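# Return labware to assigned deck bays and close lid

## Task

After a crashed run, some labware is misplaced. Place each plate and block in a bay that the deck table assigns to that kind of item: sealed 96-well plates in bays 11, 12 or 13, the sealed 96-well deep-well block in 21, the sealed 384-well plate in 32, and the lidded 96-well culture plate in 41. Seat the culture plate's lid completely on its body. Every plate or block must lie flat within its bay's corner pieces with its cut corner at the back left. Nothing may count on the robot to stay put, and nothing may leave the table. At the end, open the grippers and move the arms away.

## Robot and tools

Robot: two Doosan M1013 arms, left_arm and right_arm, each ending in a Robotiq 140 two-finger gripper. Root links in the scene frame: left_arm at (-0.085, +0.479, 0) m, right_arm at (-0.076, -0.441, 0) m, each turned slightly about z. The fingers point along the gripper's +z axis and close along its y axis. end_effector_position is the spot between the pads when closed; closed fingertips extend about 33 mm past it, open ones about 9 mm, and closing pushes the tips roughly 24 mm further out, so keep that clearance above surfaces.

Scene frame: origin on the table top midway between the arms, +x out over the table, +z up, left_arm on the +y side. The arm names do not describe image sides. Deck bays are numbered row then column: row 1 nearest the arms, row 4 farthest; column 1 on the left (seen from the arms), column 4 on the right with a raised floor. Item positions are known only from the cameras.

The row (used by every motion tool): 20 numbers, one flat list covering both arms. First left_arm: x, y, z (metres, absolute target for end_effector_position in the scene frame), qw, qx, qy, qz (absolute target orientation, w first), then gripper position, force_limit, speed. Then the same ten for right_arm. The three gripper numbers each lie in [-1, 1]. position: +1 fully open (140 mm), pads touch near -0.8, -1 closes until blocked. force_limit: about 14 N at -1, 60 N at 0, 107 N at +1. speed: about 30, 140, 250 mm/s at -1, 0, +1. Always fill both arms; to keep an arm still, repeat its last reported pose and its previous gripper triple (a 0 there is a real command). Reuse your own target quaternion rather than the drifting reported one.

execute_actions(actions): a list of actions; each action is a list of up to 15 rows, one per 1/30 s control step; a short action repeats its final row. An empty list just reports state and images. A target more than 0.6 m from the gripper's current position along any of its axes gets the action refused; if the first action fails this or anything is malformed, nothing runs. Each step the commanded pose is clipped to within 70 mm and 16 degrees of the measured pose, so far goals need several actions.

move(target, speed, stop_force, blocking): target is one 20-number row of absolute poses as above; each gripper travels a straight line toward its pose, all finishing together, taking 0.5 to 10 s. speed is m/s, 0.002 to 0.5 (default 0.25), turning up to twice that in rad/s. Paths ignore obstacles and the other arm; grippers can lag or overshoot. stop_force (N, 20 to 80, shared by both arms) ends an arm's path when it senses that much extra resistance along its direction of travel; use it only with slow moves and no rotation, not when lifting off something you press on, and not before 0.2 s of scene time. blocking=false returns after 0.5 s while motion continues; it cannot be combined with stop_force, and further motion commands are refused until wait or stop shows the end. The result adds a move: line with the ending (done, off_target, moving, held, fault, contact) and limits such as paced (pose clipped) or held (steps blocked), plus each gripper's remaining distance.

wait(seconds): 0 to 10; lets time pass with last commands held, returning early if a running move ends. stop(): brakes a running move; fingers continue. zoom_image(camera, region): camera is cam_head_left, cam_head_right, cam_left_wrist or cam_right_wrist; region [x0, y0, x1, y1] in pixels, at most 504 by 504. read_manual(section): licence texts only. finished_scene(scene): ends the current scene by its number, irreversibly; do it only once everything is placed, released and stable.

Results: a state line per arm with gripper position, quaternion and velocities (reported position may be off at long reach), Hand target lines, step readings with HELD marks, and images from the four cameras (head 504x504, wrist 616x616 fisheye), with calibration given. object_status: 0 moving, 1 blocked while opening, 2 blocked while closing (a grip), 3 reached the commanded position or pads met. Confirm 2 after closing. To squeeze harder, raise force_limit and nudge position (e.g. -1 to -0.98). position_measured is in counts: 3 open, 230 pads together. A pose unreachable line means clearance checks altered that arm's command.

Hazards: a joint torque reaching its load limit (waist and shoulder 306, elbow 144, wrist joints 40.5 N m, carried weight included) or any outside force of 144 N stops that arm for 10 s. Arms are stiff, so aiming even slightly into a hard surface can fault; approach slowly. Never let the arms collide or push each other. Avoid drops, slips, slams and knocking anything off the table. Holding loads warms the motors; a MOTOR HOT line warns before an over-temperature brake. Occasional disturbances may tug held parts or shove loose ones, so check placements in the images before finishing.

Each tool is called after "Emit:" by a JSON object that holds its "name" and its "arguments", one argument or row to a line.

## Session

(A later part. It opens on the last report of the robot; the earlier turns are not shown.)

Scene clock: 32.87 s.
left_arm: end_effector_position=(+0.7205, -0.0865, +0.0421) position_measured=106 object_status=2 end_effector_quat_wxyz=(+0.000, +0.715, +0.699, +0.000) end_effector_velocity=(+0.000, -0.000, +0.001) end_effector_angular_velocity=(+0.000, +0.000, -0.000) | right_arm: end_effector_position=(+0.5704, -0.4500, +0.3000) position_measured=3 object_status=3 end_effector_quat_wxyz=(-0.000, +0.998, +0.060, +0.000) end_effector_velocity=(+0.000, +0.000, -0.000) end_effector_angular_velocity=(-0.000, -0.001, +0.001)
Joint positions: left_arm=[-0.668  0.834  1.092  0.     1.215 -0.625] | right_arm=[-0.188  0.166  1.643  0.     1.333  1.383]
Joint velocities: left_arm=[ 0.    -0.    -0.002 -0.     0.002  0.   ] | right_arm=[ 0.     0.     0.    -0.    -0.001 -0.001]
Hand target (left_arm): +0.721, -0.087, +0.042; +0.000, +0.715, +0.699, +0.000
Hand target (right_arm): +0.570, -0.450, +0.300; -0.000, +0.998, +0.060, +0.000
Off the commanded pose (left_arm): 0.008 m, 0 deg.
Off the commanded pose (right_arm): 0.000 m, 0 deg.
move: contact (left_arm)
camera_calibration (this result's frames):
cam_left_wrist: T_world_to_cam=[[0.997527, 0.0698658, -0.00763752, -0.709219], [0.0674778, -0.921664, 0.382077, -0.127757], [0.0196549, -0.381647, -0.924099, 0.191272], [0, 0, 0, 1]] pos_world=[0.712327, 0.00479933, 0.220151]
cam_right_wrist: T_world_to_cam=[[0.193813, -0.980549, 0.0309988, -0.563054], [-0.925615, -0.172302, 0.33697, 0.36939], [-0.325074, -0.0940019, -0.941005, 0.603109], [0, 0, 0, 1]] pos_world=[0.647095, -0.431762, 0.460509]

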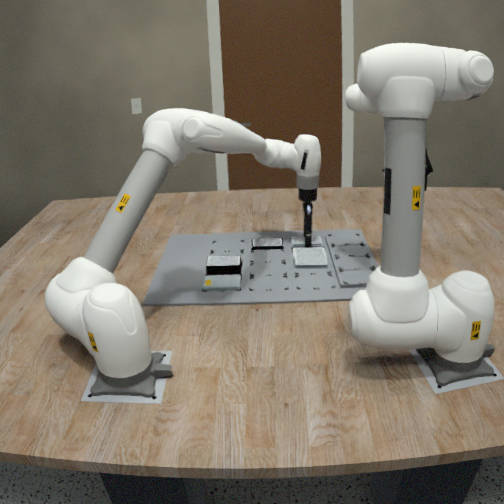

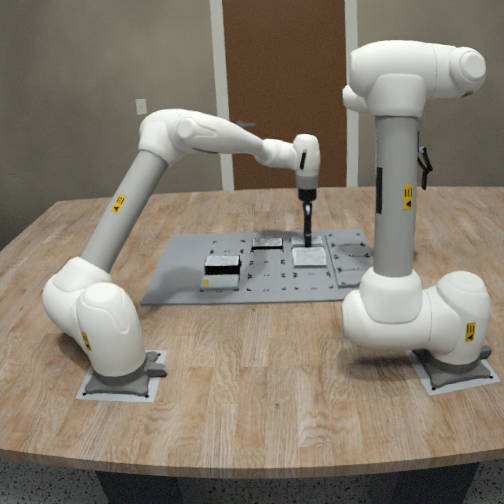

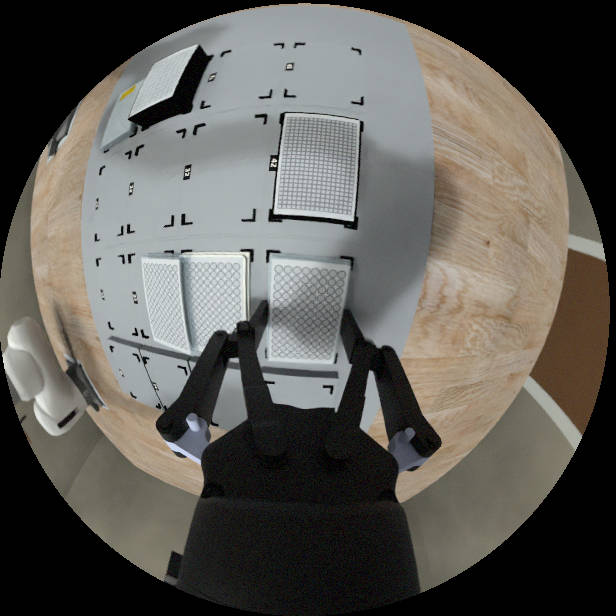

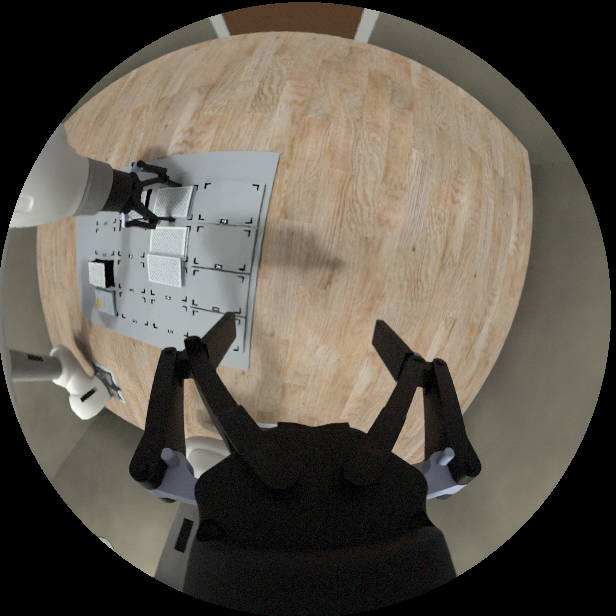

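Emit:
{"name": "move", "arguments": {
  "target": [0.7205,-0.0865,0.0423,0,0.7151,0.699,0,0.3,-0.3,-0.7,0.5704,-0.45,0.3,0,0.998,0.06,0,1,0,0],
  "speed": 0.01
}}

Emit:
{"name": "move", "arguments": {
  "target": [0.7205,-0.0865,0.075,0,0.7151,0.699,0,0.3,-0.3,-0.7,0.5704,-0.45,0.3,0,0.998,0.06,0,1,0,0],
  "speed": 0.08
}}

Emit:
{"name": "move", "arguments": {
  "target": [0.63,-0.17,0.14,0,0.7151,0.699,0,0.3,-0.3,-0.7,0.5704,-0.45,0.3,0,0.998,0.06,0,1,0,0],
  "speed": 0.15
}}

Emit:
{"name": "zoom_image", "arguments": {
  "camera": "cam_left_wrist",
  "region": [200,160,440,320]
}}

Emit:
{"name": "zoom_image", "arguments": {
  "camera": "cam_head_left",
  "region": [260,225,360,285]
}}

Scene clock: 34.13 s.
left_arm: end_effector_position=(+0.7205, -0.0865, +0.0423) position_measured=91 object_status=3 end_effector_quat_wxyz=(-0.000, +0.715, +0.699, +0.000) end_effector_velocity=(-0.000, -0.000, +0.001) end_effector_angular_velocity=(-0.001, +0.001, +0.001) | right_arm: end_effector_position=(+0.5704, -0.4500, +0.3000) position_measured=3 object_status=3 end_effector_quat_wxyz=(-0.000, +0.998, +0.060, +0.000) end_effector_velocity=(-0.000, -0.000, -0.000) end_effector_angular_velocity=(+0.000, +0.000, -0.000)
Joint positions: left_arm=[-0.668  0.834  1.092  0.     1.216 -0.625] | right_arm=[-0.188  0.166  1.643  0.     1.333  1.383]
Joint velocities: left_arm=[ 0.    -0.    -0.001 -0.001  0.002 -0.   ] | right_arm=[-0.001  0.     0.     0.     0.    -0.   ]
Hand target (left_arm): +0.721, -0.087, +0.042; -0.000, +0.715, +0.699, +0.000
Hand target (right_arm): +0.570, -0.450, +0.300; -0.000, +0.998, +0.060, +0.000
Off the commanded pose (left_arm): 0.000 m, 0 deg.
Off the commanded pose (right_arm): 0.000 m, 0 deg.
move: done
camera_calibration (this result's frames):
cam_left_wrist: T_world_to_cam=[[0.997526, 0.069864, -0.00779055, -0.709209], [0.0675371, -0.921711, 0.381953, -0.127833], [0.0195041, -0.381534, -0.924149, 0.191552], [0, 0, 0, 1]] pos_world=[0.712351, 0.00480715, 0.220324]
cam_right_wrist: T_world_to_cam=[[0.193812, -0.980549, 0.0309986, -0.563054], [-0.925615, -0.172302, 0.33697, 0.36939], [-0.325074, -0.0940016, -0.941005, 0.603109], [0, 0, 0, 1]] pos_world=[0.647095, -0.431762, 0.46051]

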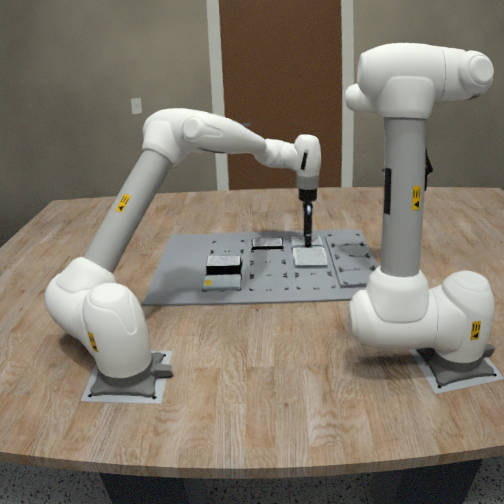

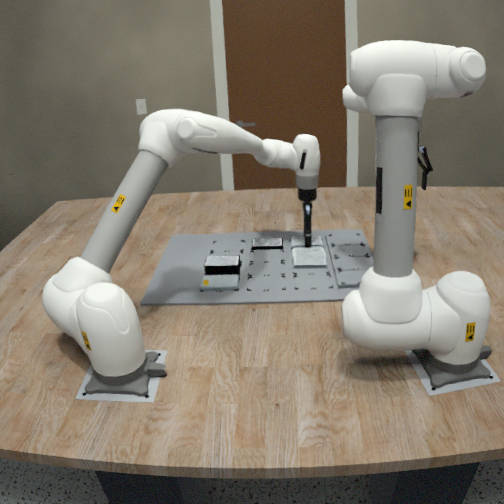

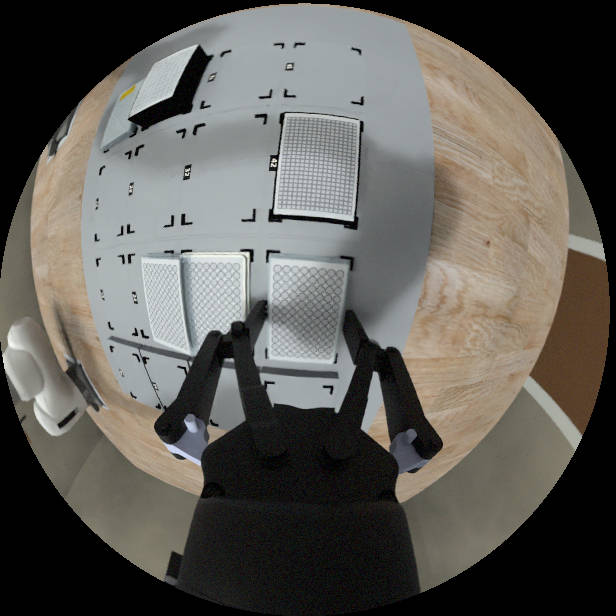

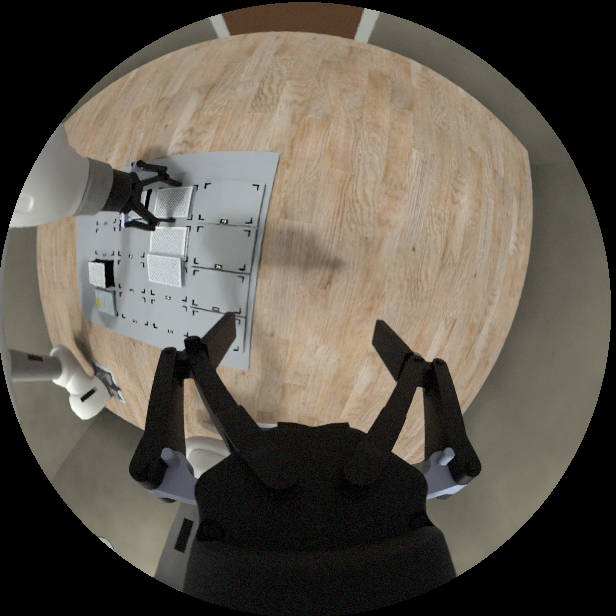

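Scene clock: 34.87 s.
left_arm: end_effector_position=(+0.7205, -0.0865, +0.0751) position_measured=91 object_status=3 end_effector_quat_wxyz=(+0.000, +0.715, +0.699, -0.000) end_effector_velocity=(+0.001, -0.000, +0.001) end_effector_angular_velocity=(-0.001, -0.002, +0.000) | right_arm: end_effector_position=(+0.5704, -0.4500, +0.3000) position_measured=3 object_status=3 end_effector_quat_wxyz=(-0.000, +0.998, +0.060, +0.000) end_effector_velocity=(-0.000, +0.001, -0.000) end_effector_angular_velocity=(+0.000, +0.000, +0.002)
Joint positions: left_arm=[-0.668  0.814  1.067 -0.     1.261 -0.625] | right_arm=[-0.188  0.166  1.643  0.     1.333  1.383]
Joint velocities: left_arm=[ 0.     0.    -0.001  0.001 -0.001 -0.   ] | right_arm=[ 0.001  0.     0.     0.     0.    -0.001]
Hand target (left_arm): +0.721, -0.087, +0.075; +0.000, +0.715, +0.699, -0.000
Hand target (right_arm): +0.570, -0.450, +0.300; -0.000, +0.998, +0.060, -0.000
Off the commanded pose (left_arm): 0.000 m, 0 deg.
Off the commanded pose (right_arm): 0.000 m, 0 deg.
move: done
camera_calibration (this result's frames):
cam_left_wrist: T_world_to_cam=[[0.997525, 0.0698915, -0.0077264, -0.708964], [0.0675346, -0.921643, 0.382117, -0.140437], [0.0195858, -0.381693, -0.924081, 0.221831], [0, 0, 0, 1]] pos_world=[0.712349, 0.00478885, 0.253175]
cam_right_wrist: T_world_to_cam=[[0.193813, -0.980549, 0.0309988, -0.563055], [-0.925615, -0.172302, 0.33697, 0.36939], [-0.325074, -0.094002, -0.941005, 0.603109], [0, 0, 0, 1]] pos_world=[0.647095, -0.431762, 0.46051]

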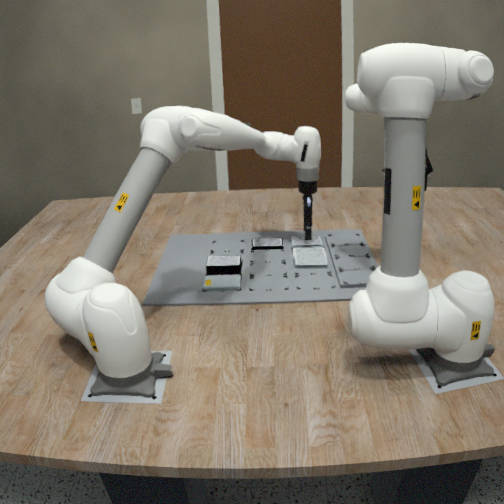

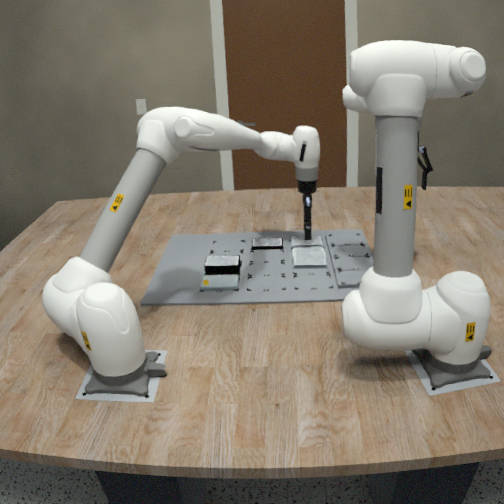

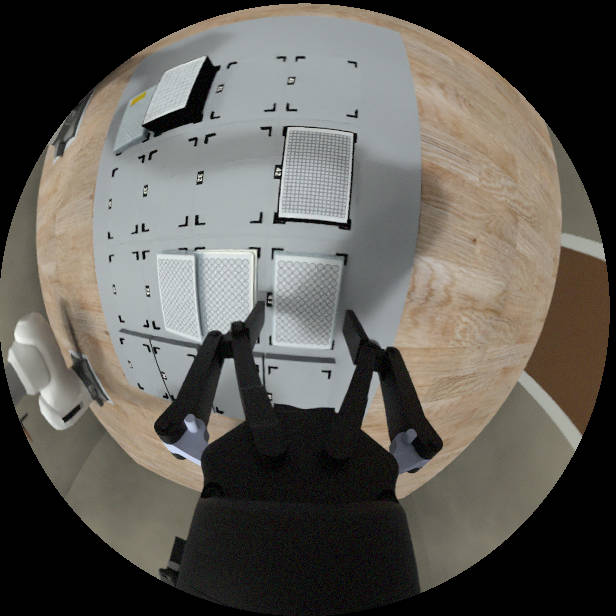

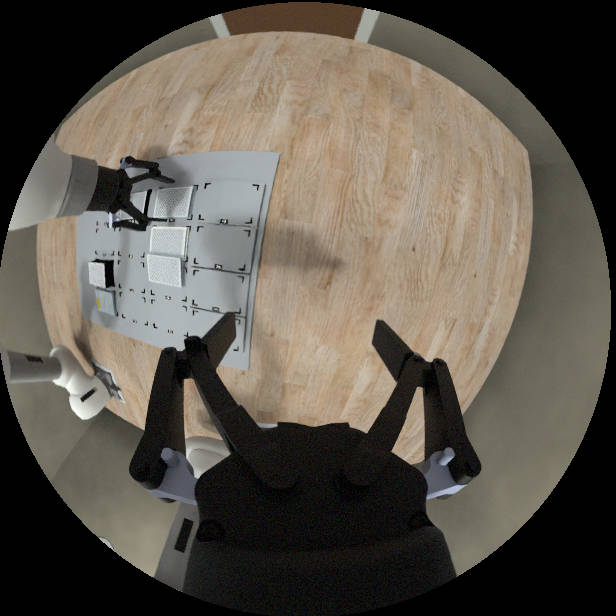

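Scene clock: 36.10 s.
left_arm: end_effector_position=(+0.6298, -0.1701, +0.1401) position_measured=91 object_status=3 end_effector_quat_wxyz=(-0.000, +0.715, +0.699, -0.000) end_effector_velocity=(+0.000, -0.000, -0.001) end_effector_angular_velocity=(-0.001, -0.000, +0.001) | right_arm: end_effector_position=(+0.5704, -0.4500, +0.3000) position_measured=3 object_status=3 end_effector_quat_wxyz=(-0.000, +0.998, +0.060, +0.000) end_effector_velocity=(-0.000, +0.000, +0.000) end_effector_angular_velocity=(-0.000, +0.000, +0.001)
Joint positions: left_arm=[-0.794  0.748  1.065 -0.     1.328 -0.75 ] | right_arm=[-0.188  0.166  1.643  0.     1.333  1.383]
Joint velocities: left_arm=[ 0.     0.     0.    -0.    -0.001 -0.   ] | right_arm=[ 0.    -0.    -0.    -0.     0.    -0.001]
Hand target (left_arm): +0.630, -0.170, +0.140; -0.000, +0.715, +0.699, +0.000
Hand target (right_arm): +0.570, -0.450, +0.300; -0.000, +0.998, +0.060, +0.000
Off the commanded pose (left_arm): 0.000 m, 0 deg.
Off the commanded pose (right_arm): 0.000 m, 0 deg.
move: done
camera_calibration (this result's frames):
cam_left_wrist: T_world_to_cam=[[0.997534, 0.0697365, -0.00786838, -0.61212], [0.0674467, -0.921671, 0.382064, -0.236097], [0.0193918, -0.381653, -0.924102, 0.251924], [0, 0, 0, 1]] pos_world=[0.621649, -0.0787691, 0.318191]
cam_right_wrist: T_world_to_cam=[[0.193813, -0.980549, 0.0309988, -0.563054], [-0.925615, -0.172302, 0.33697, 0.36939], [-0.325074, -0.0940019, -0.941005, 0.603109], [0, 0, 0, 1]] pos_world=[0.647095, -0.431762, 0.460509]

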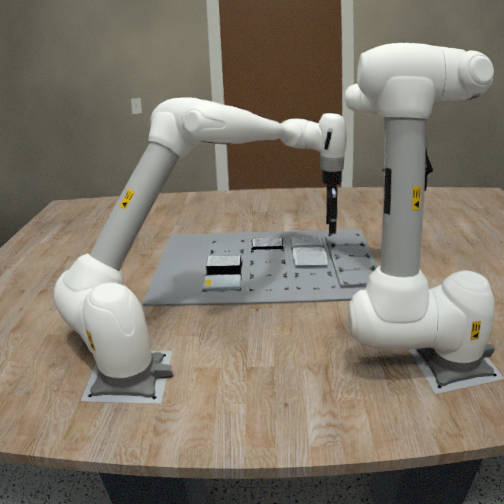

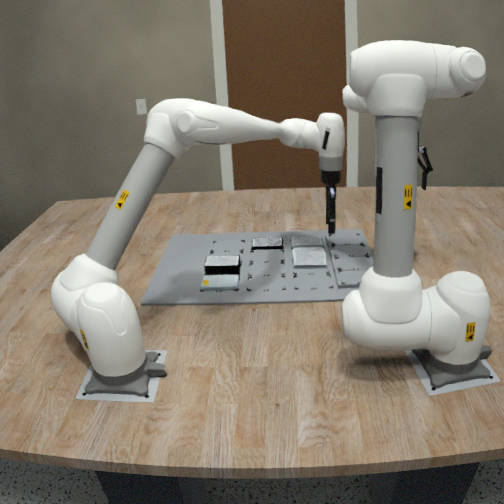

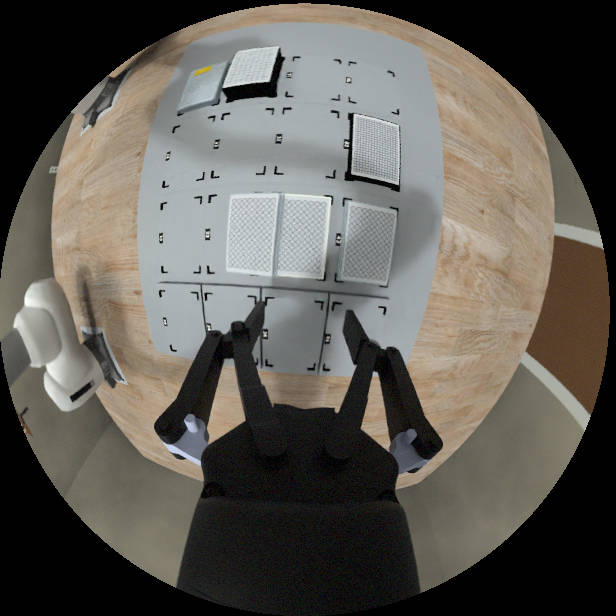

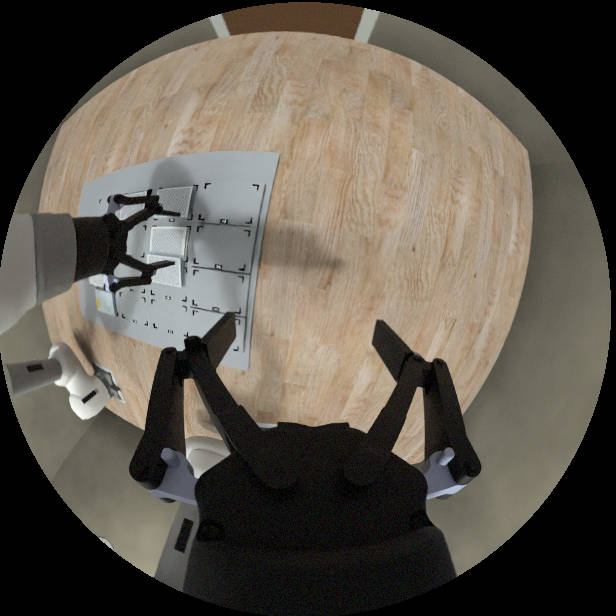

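Region (200, 160, 440, 320) of cam_left_wrist's 616x616 image, scaled by 2.100, with more detail than that image has.

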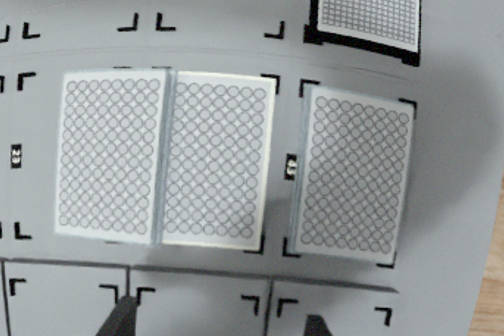

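Region (260, 225, 360, 285) of cam_head_left's 504x504 image, scaled by 5.040, with more detail than that image has; it fills the top 302 rows of this view, and the rest is white.

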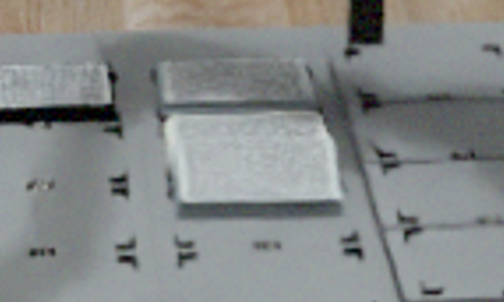

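Emit:
{"name": "move", "arguments": {
  "target": [0.528,-0.085,0.087,0.0694,0.7116,0.6956,0.071,0.5,-0.3,0,0.5704,-0.45,0.3,0,0.998,0.06,0,1,0,0],
  "speed": 0.15
}}

Emit:
{"name": "move", "arguments": {
  "target": [0.536,-0.085,0.048,0.0694,0.7116,0.6956,0.071,0.5,-0.3,0,0.5704,-0.45,0.3,0,0.998,0.06,0,1,0,0],
  "speed": 0.04,
  "stop_force": 25
}}

Emit:
{"name": "zoom_image", "arguments": {
  "camera": "cam_left_wrist",
  "region": [200,180,420,420]
}}

Emit:
{"name": "zoom_image", "arguments": {
  "camera": "cam_right_wrist",
  "region": [100,180,240,320]
}}

Scene clock: 38.53 s.
left_arm: end_effector_position=(+0.5281, -0.0849, +0.0872) position_measured=66 object_status=3 end_effector_quat_wxyz=(+0.069, +0.712, +0.696, +0.071) end_effector_velocity=(-0.000, -0.000, -0.000) end_effector_angular_velocity=(-0.001, +0.000, +0.002) | right_arm: end_effector_position=(+0.5704, -0.4500, +0.3000) position_measured=3 object_status=3 end_effector_quat_wxyz=(-0.000, +0.998, +0.060, +0.000) end_effector_velocity=(-0.000, +0.000, +0.000) end_effector_angular_velocity=(+0.000, +0.001, -0.000)
Joint positions: left_arm=[-0.865  0.508  1.59   0.187  0.919 -0.926] | right_arm=[-0.188  0.166  1.643  0.     1.333  1.383]
Joint velocities: left_arm=[ 0.    -0.     0.    -0.001 -0.001 -0.002] | right_arm=[-0.    -0.     0.     0.     0.001  0.   ]
Hand target (left_arm): +0.528, -0.085, +0.087; +0.069, +0.712, +0.696, +0.071
Hand target (right_arm): +0.570, -0.450, +0.300; -0.000, +0.998, +0.060, +0.000
Off the commanded pose (left_arm): 0.000 m, 0 deg.
Off the commanded pose (right_arm): 0.000 m, 0 deg.
move: done
camera_calibration (this result's frames):
cam_left_wrist: T_world_to_cam=[[0.979385, 0.0700935, 0.189453, -0.524641], [-0.00908333, -0.921639, 0.387942, -0.0905951], [0.2018, -0.381666, -0.902002, 0.139202], [0, 0, 0, 1]] pos_world=[0.484912, 0.00640658, 0.260101]
cam_right_wrist: T_world_to_cam=[[0.193813, -0.980549, 0.0309986, -0.563054], [-0.925615, -0.172302, 0.33697, 0.36939], [-0.325074, -0.0940018, -0.941005, 0.603109], [0, 0, 0, 1]] pos_world=[0.647095, -0.431762, 0.460509]

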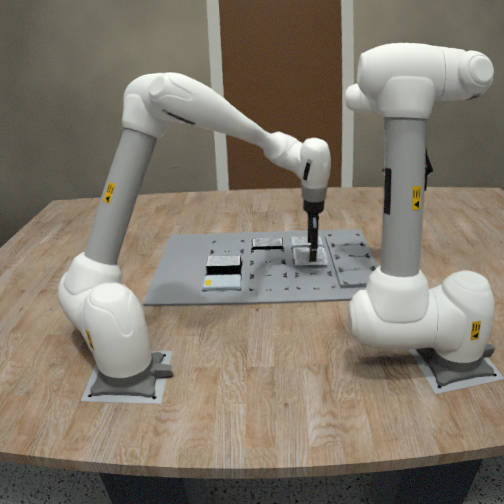

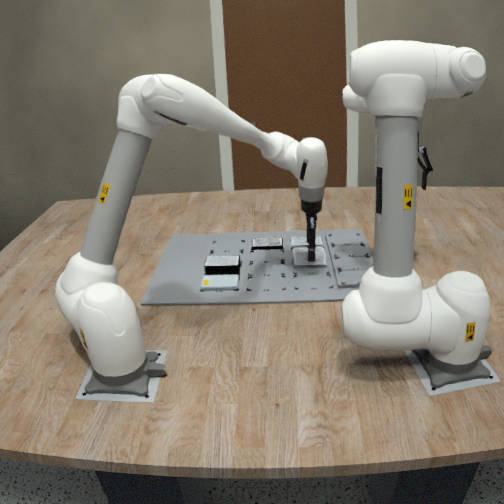

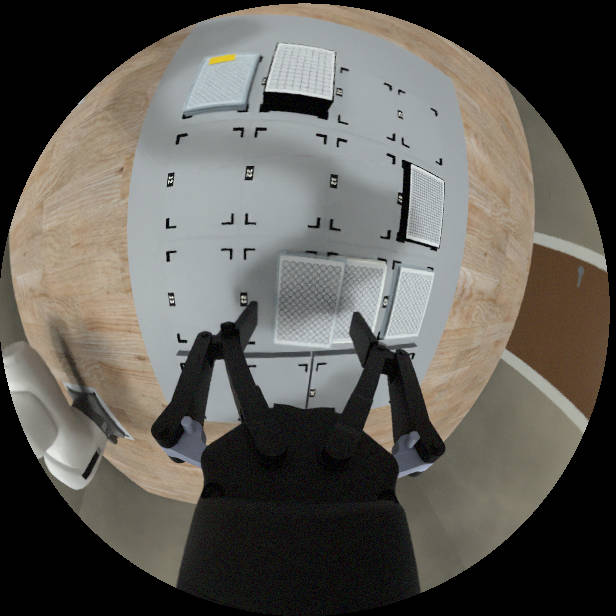

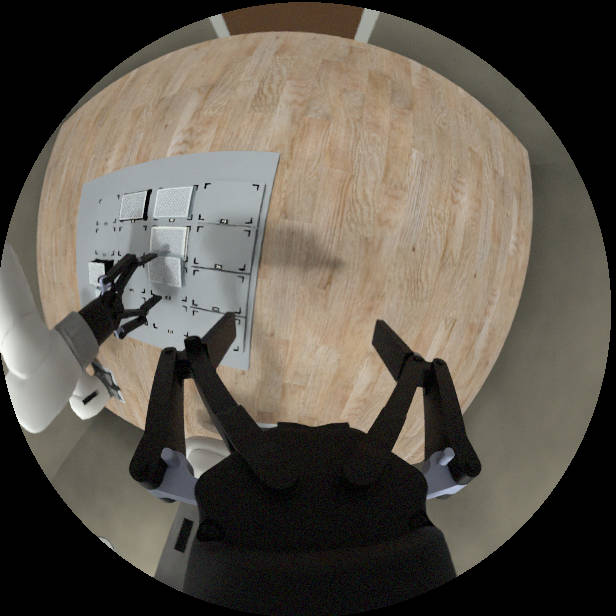

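Scene clock: 39.80 s.
left_arm: end_effector_position=(+0.5360, -0.0849, +0.0479) position_measured=66 object_status=3 end_effector_quat_wxyz=(+0.069, +0.712, +0.696, +0.071) end_effector_velocity=(+0.001, -0.001, +0.001) end_effector_angular_velocity=(-0.001, -0.002, -0.000) | right_arm: end_effector_position=(+0.5704, -0.4500, +0.3000) position_measured=3 object_status=3 end_effector_quat_wxyz=(-0.000, +0.998, +0.060, +0.000) end_effector_velocity=(-0.000, +0.000, +0.000) end_effector_angular_velocity=(+0.000, -0.000, -0.000)
Joint positions: left_arm=[-0.858  0.549  1.604  0.194  0.864 -0.932] | right_arm=[-0.188  0.166  1.643  0.     1.333  1.383]
Joint velocities: left_arm=[ 0.    -0.    -0.002  0.002 -0.    -0.   ] | right_arm=[ 0. -0. -0.  0.  0.  0.]
Hand target (left_arm): +0.536, -0.085, +0.048; +0.069, +0.712, +0.696, +0.071
Hand target (right_arm): +0.570, -0.450, +0.300; -0.000, +0.998, +0.060, +0.000
Off the commanded pose (left_arm): 0.000 m, 0 deg.
Off the commanded pose (right_arm): 0.000 m, 0 deg.
move: done
camera_calibration (this result's frames):
cam_left_wrist: T_world_to_cam=[[0.979404, 0.0699427, 0.189409, -0.524907], [-0.00916246, -0.921723, 0.387741, -0.0752726], [0.201702, -0.38149, -0.902098, 0.102255], [0, 0, 0, 1]] pos_world=[0.492781, 0.00634237, 0.220853]
cam_right_wrist: T_world_to_cam=[[0.193812, -0.980549, 0.0309987, -0.563054], [-0.925615, -0.172301, 0.33697, 0.36939], [-0.325074, -0.0940018, -0.941005, 0.603109], [0, 0, 0, 1]] pos_world=[0.647095, -0.431762, 0.460509]

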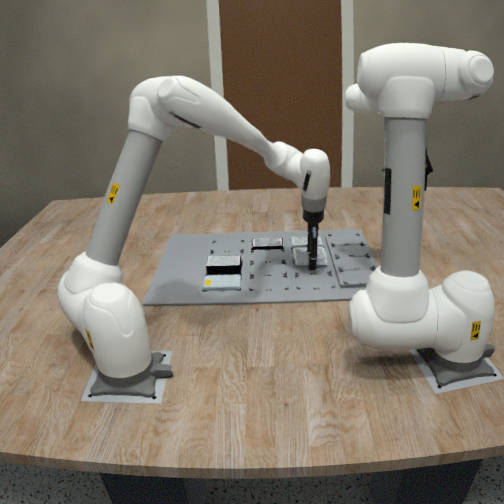

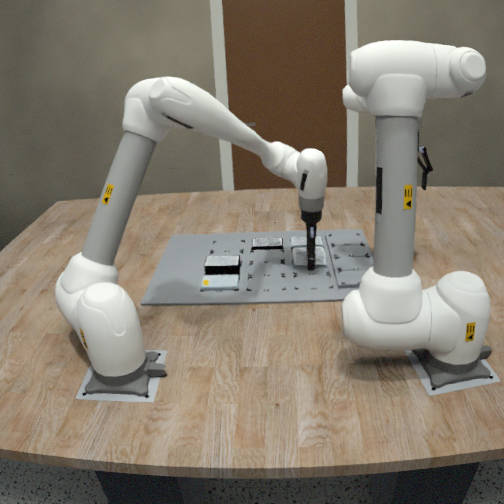

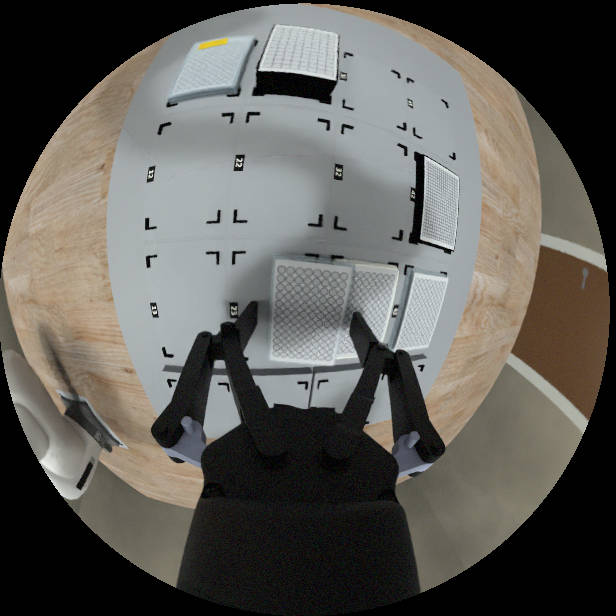

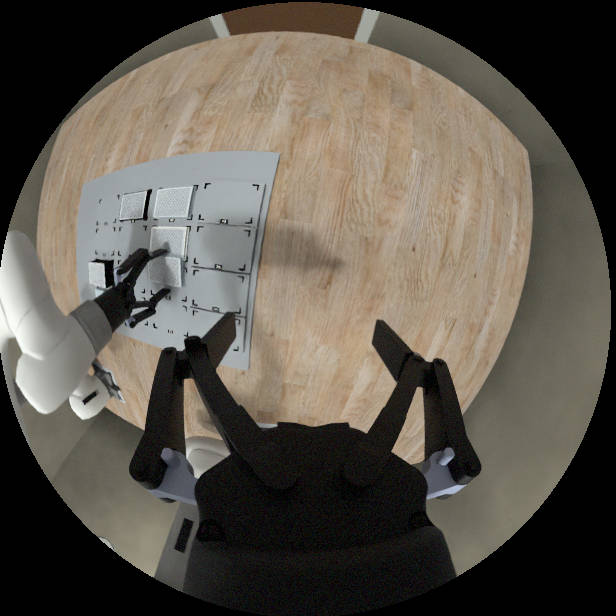

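Region (200, 180, 420, 420) of cam_left_wrist's 616x616 image, scaled by 2.100, with more detail than that image has; it fills the left 462 columns of this view, and the rest is white.

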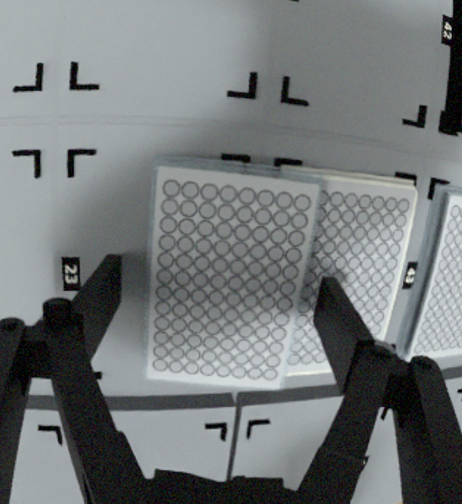

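Region (100, 180, 240, 320) of cam_right_wrist's 616x616 image, scaled by 3.600, with more detail than that image has.

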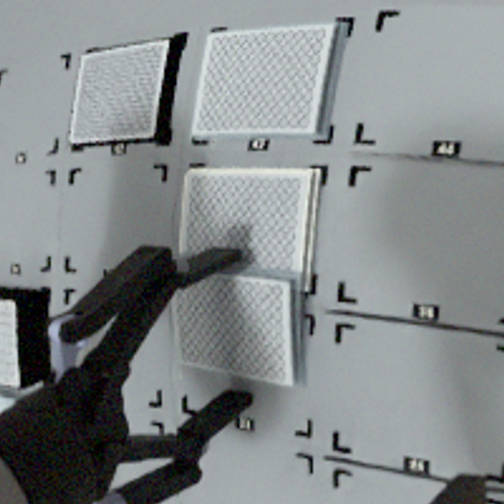

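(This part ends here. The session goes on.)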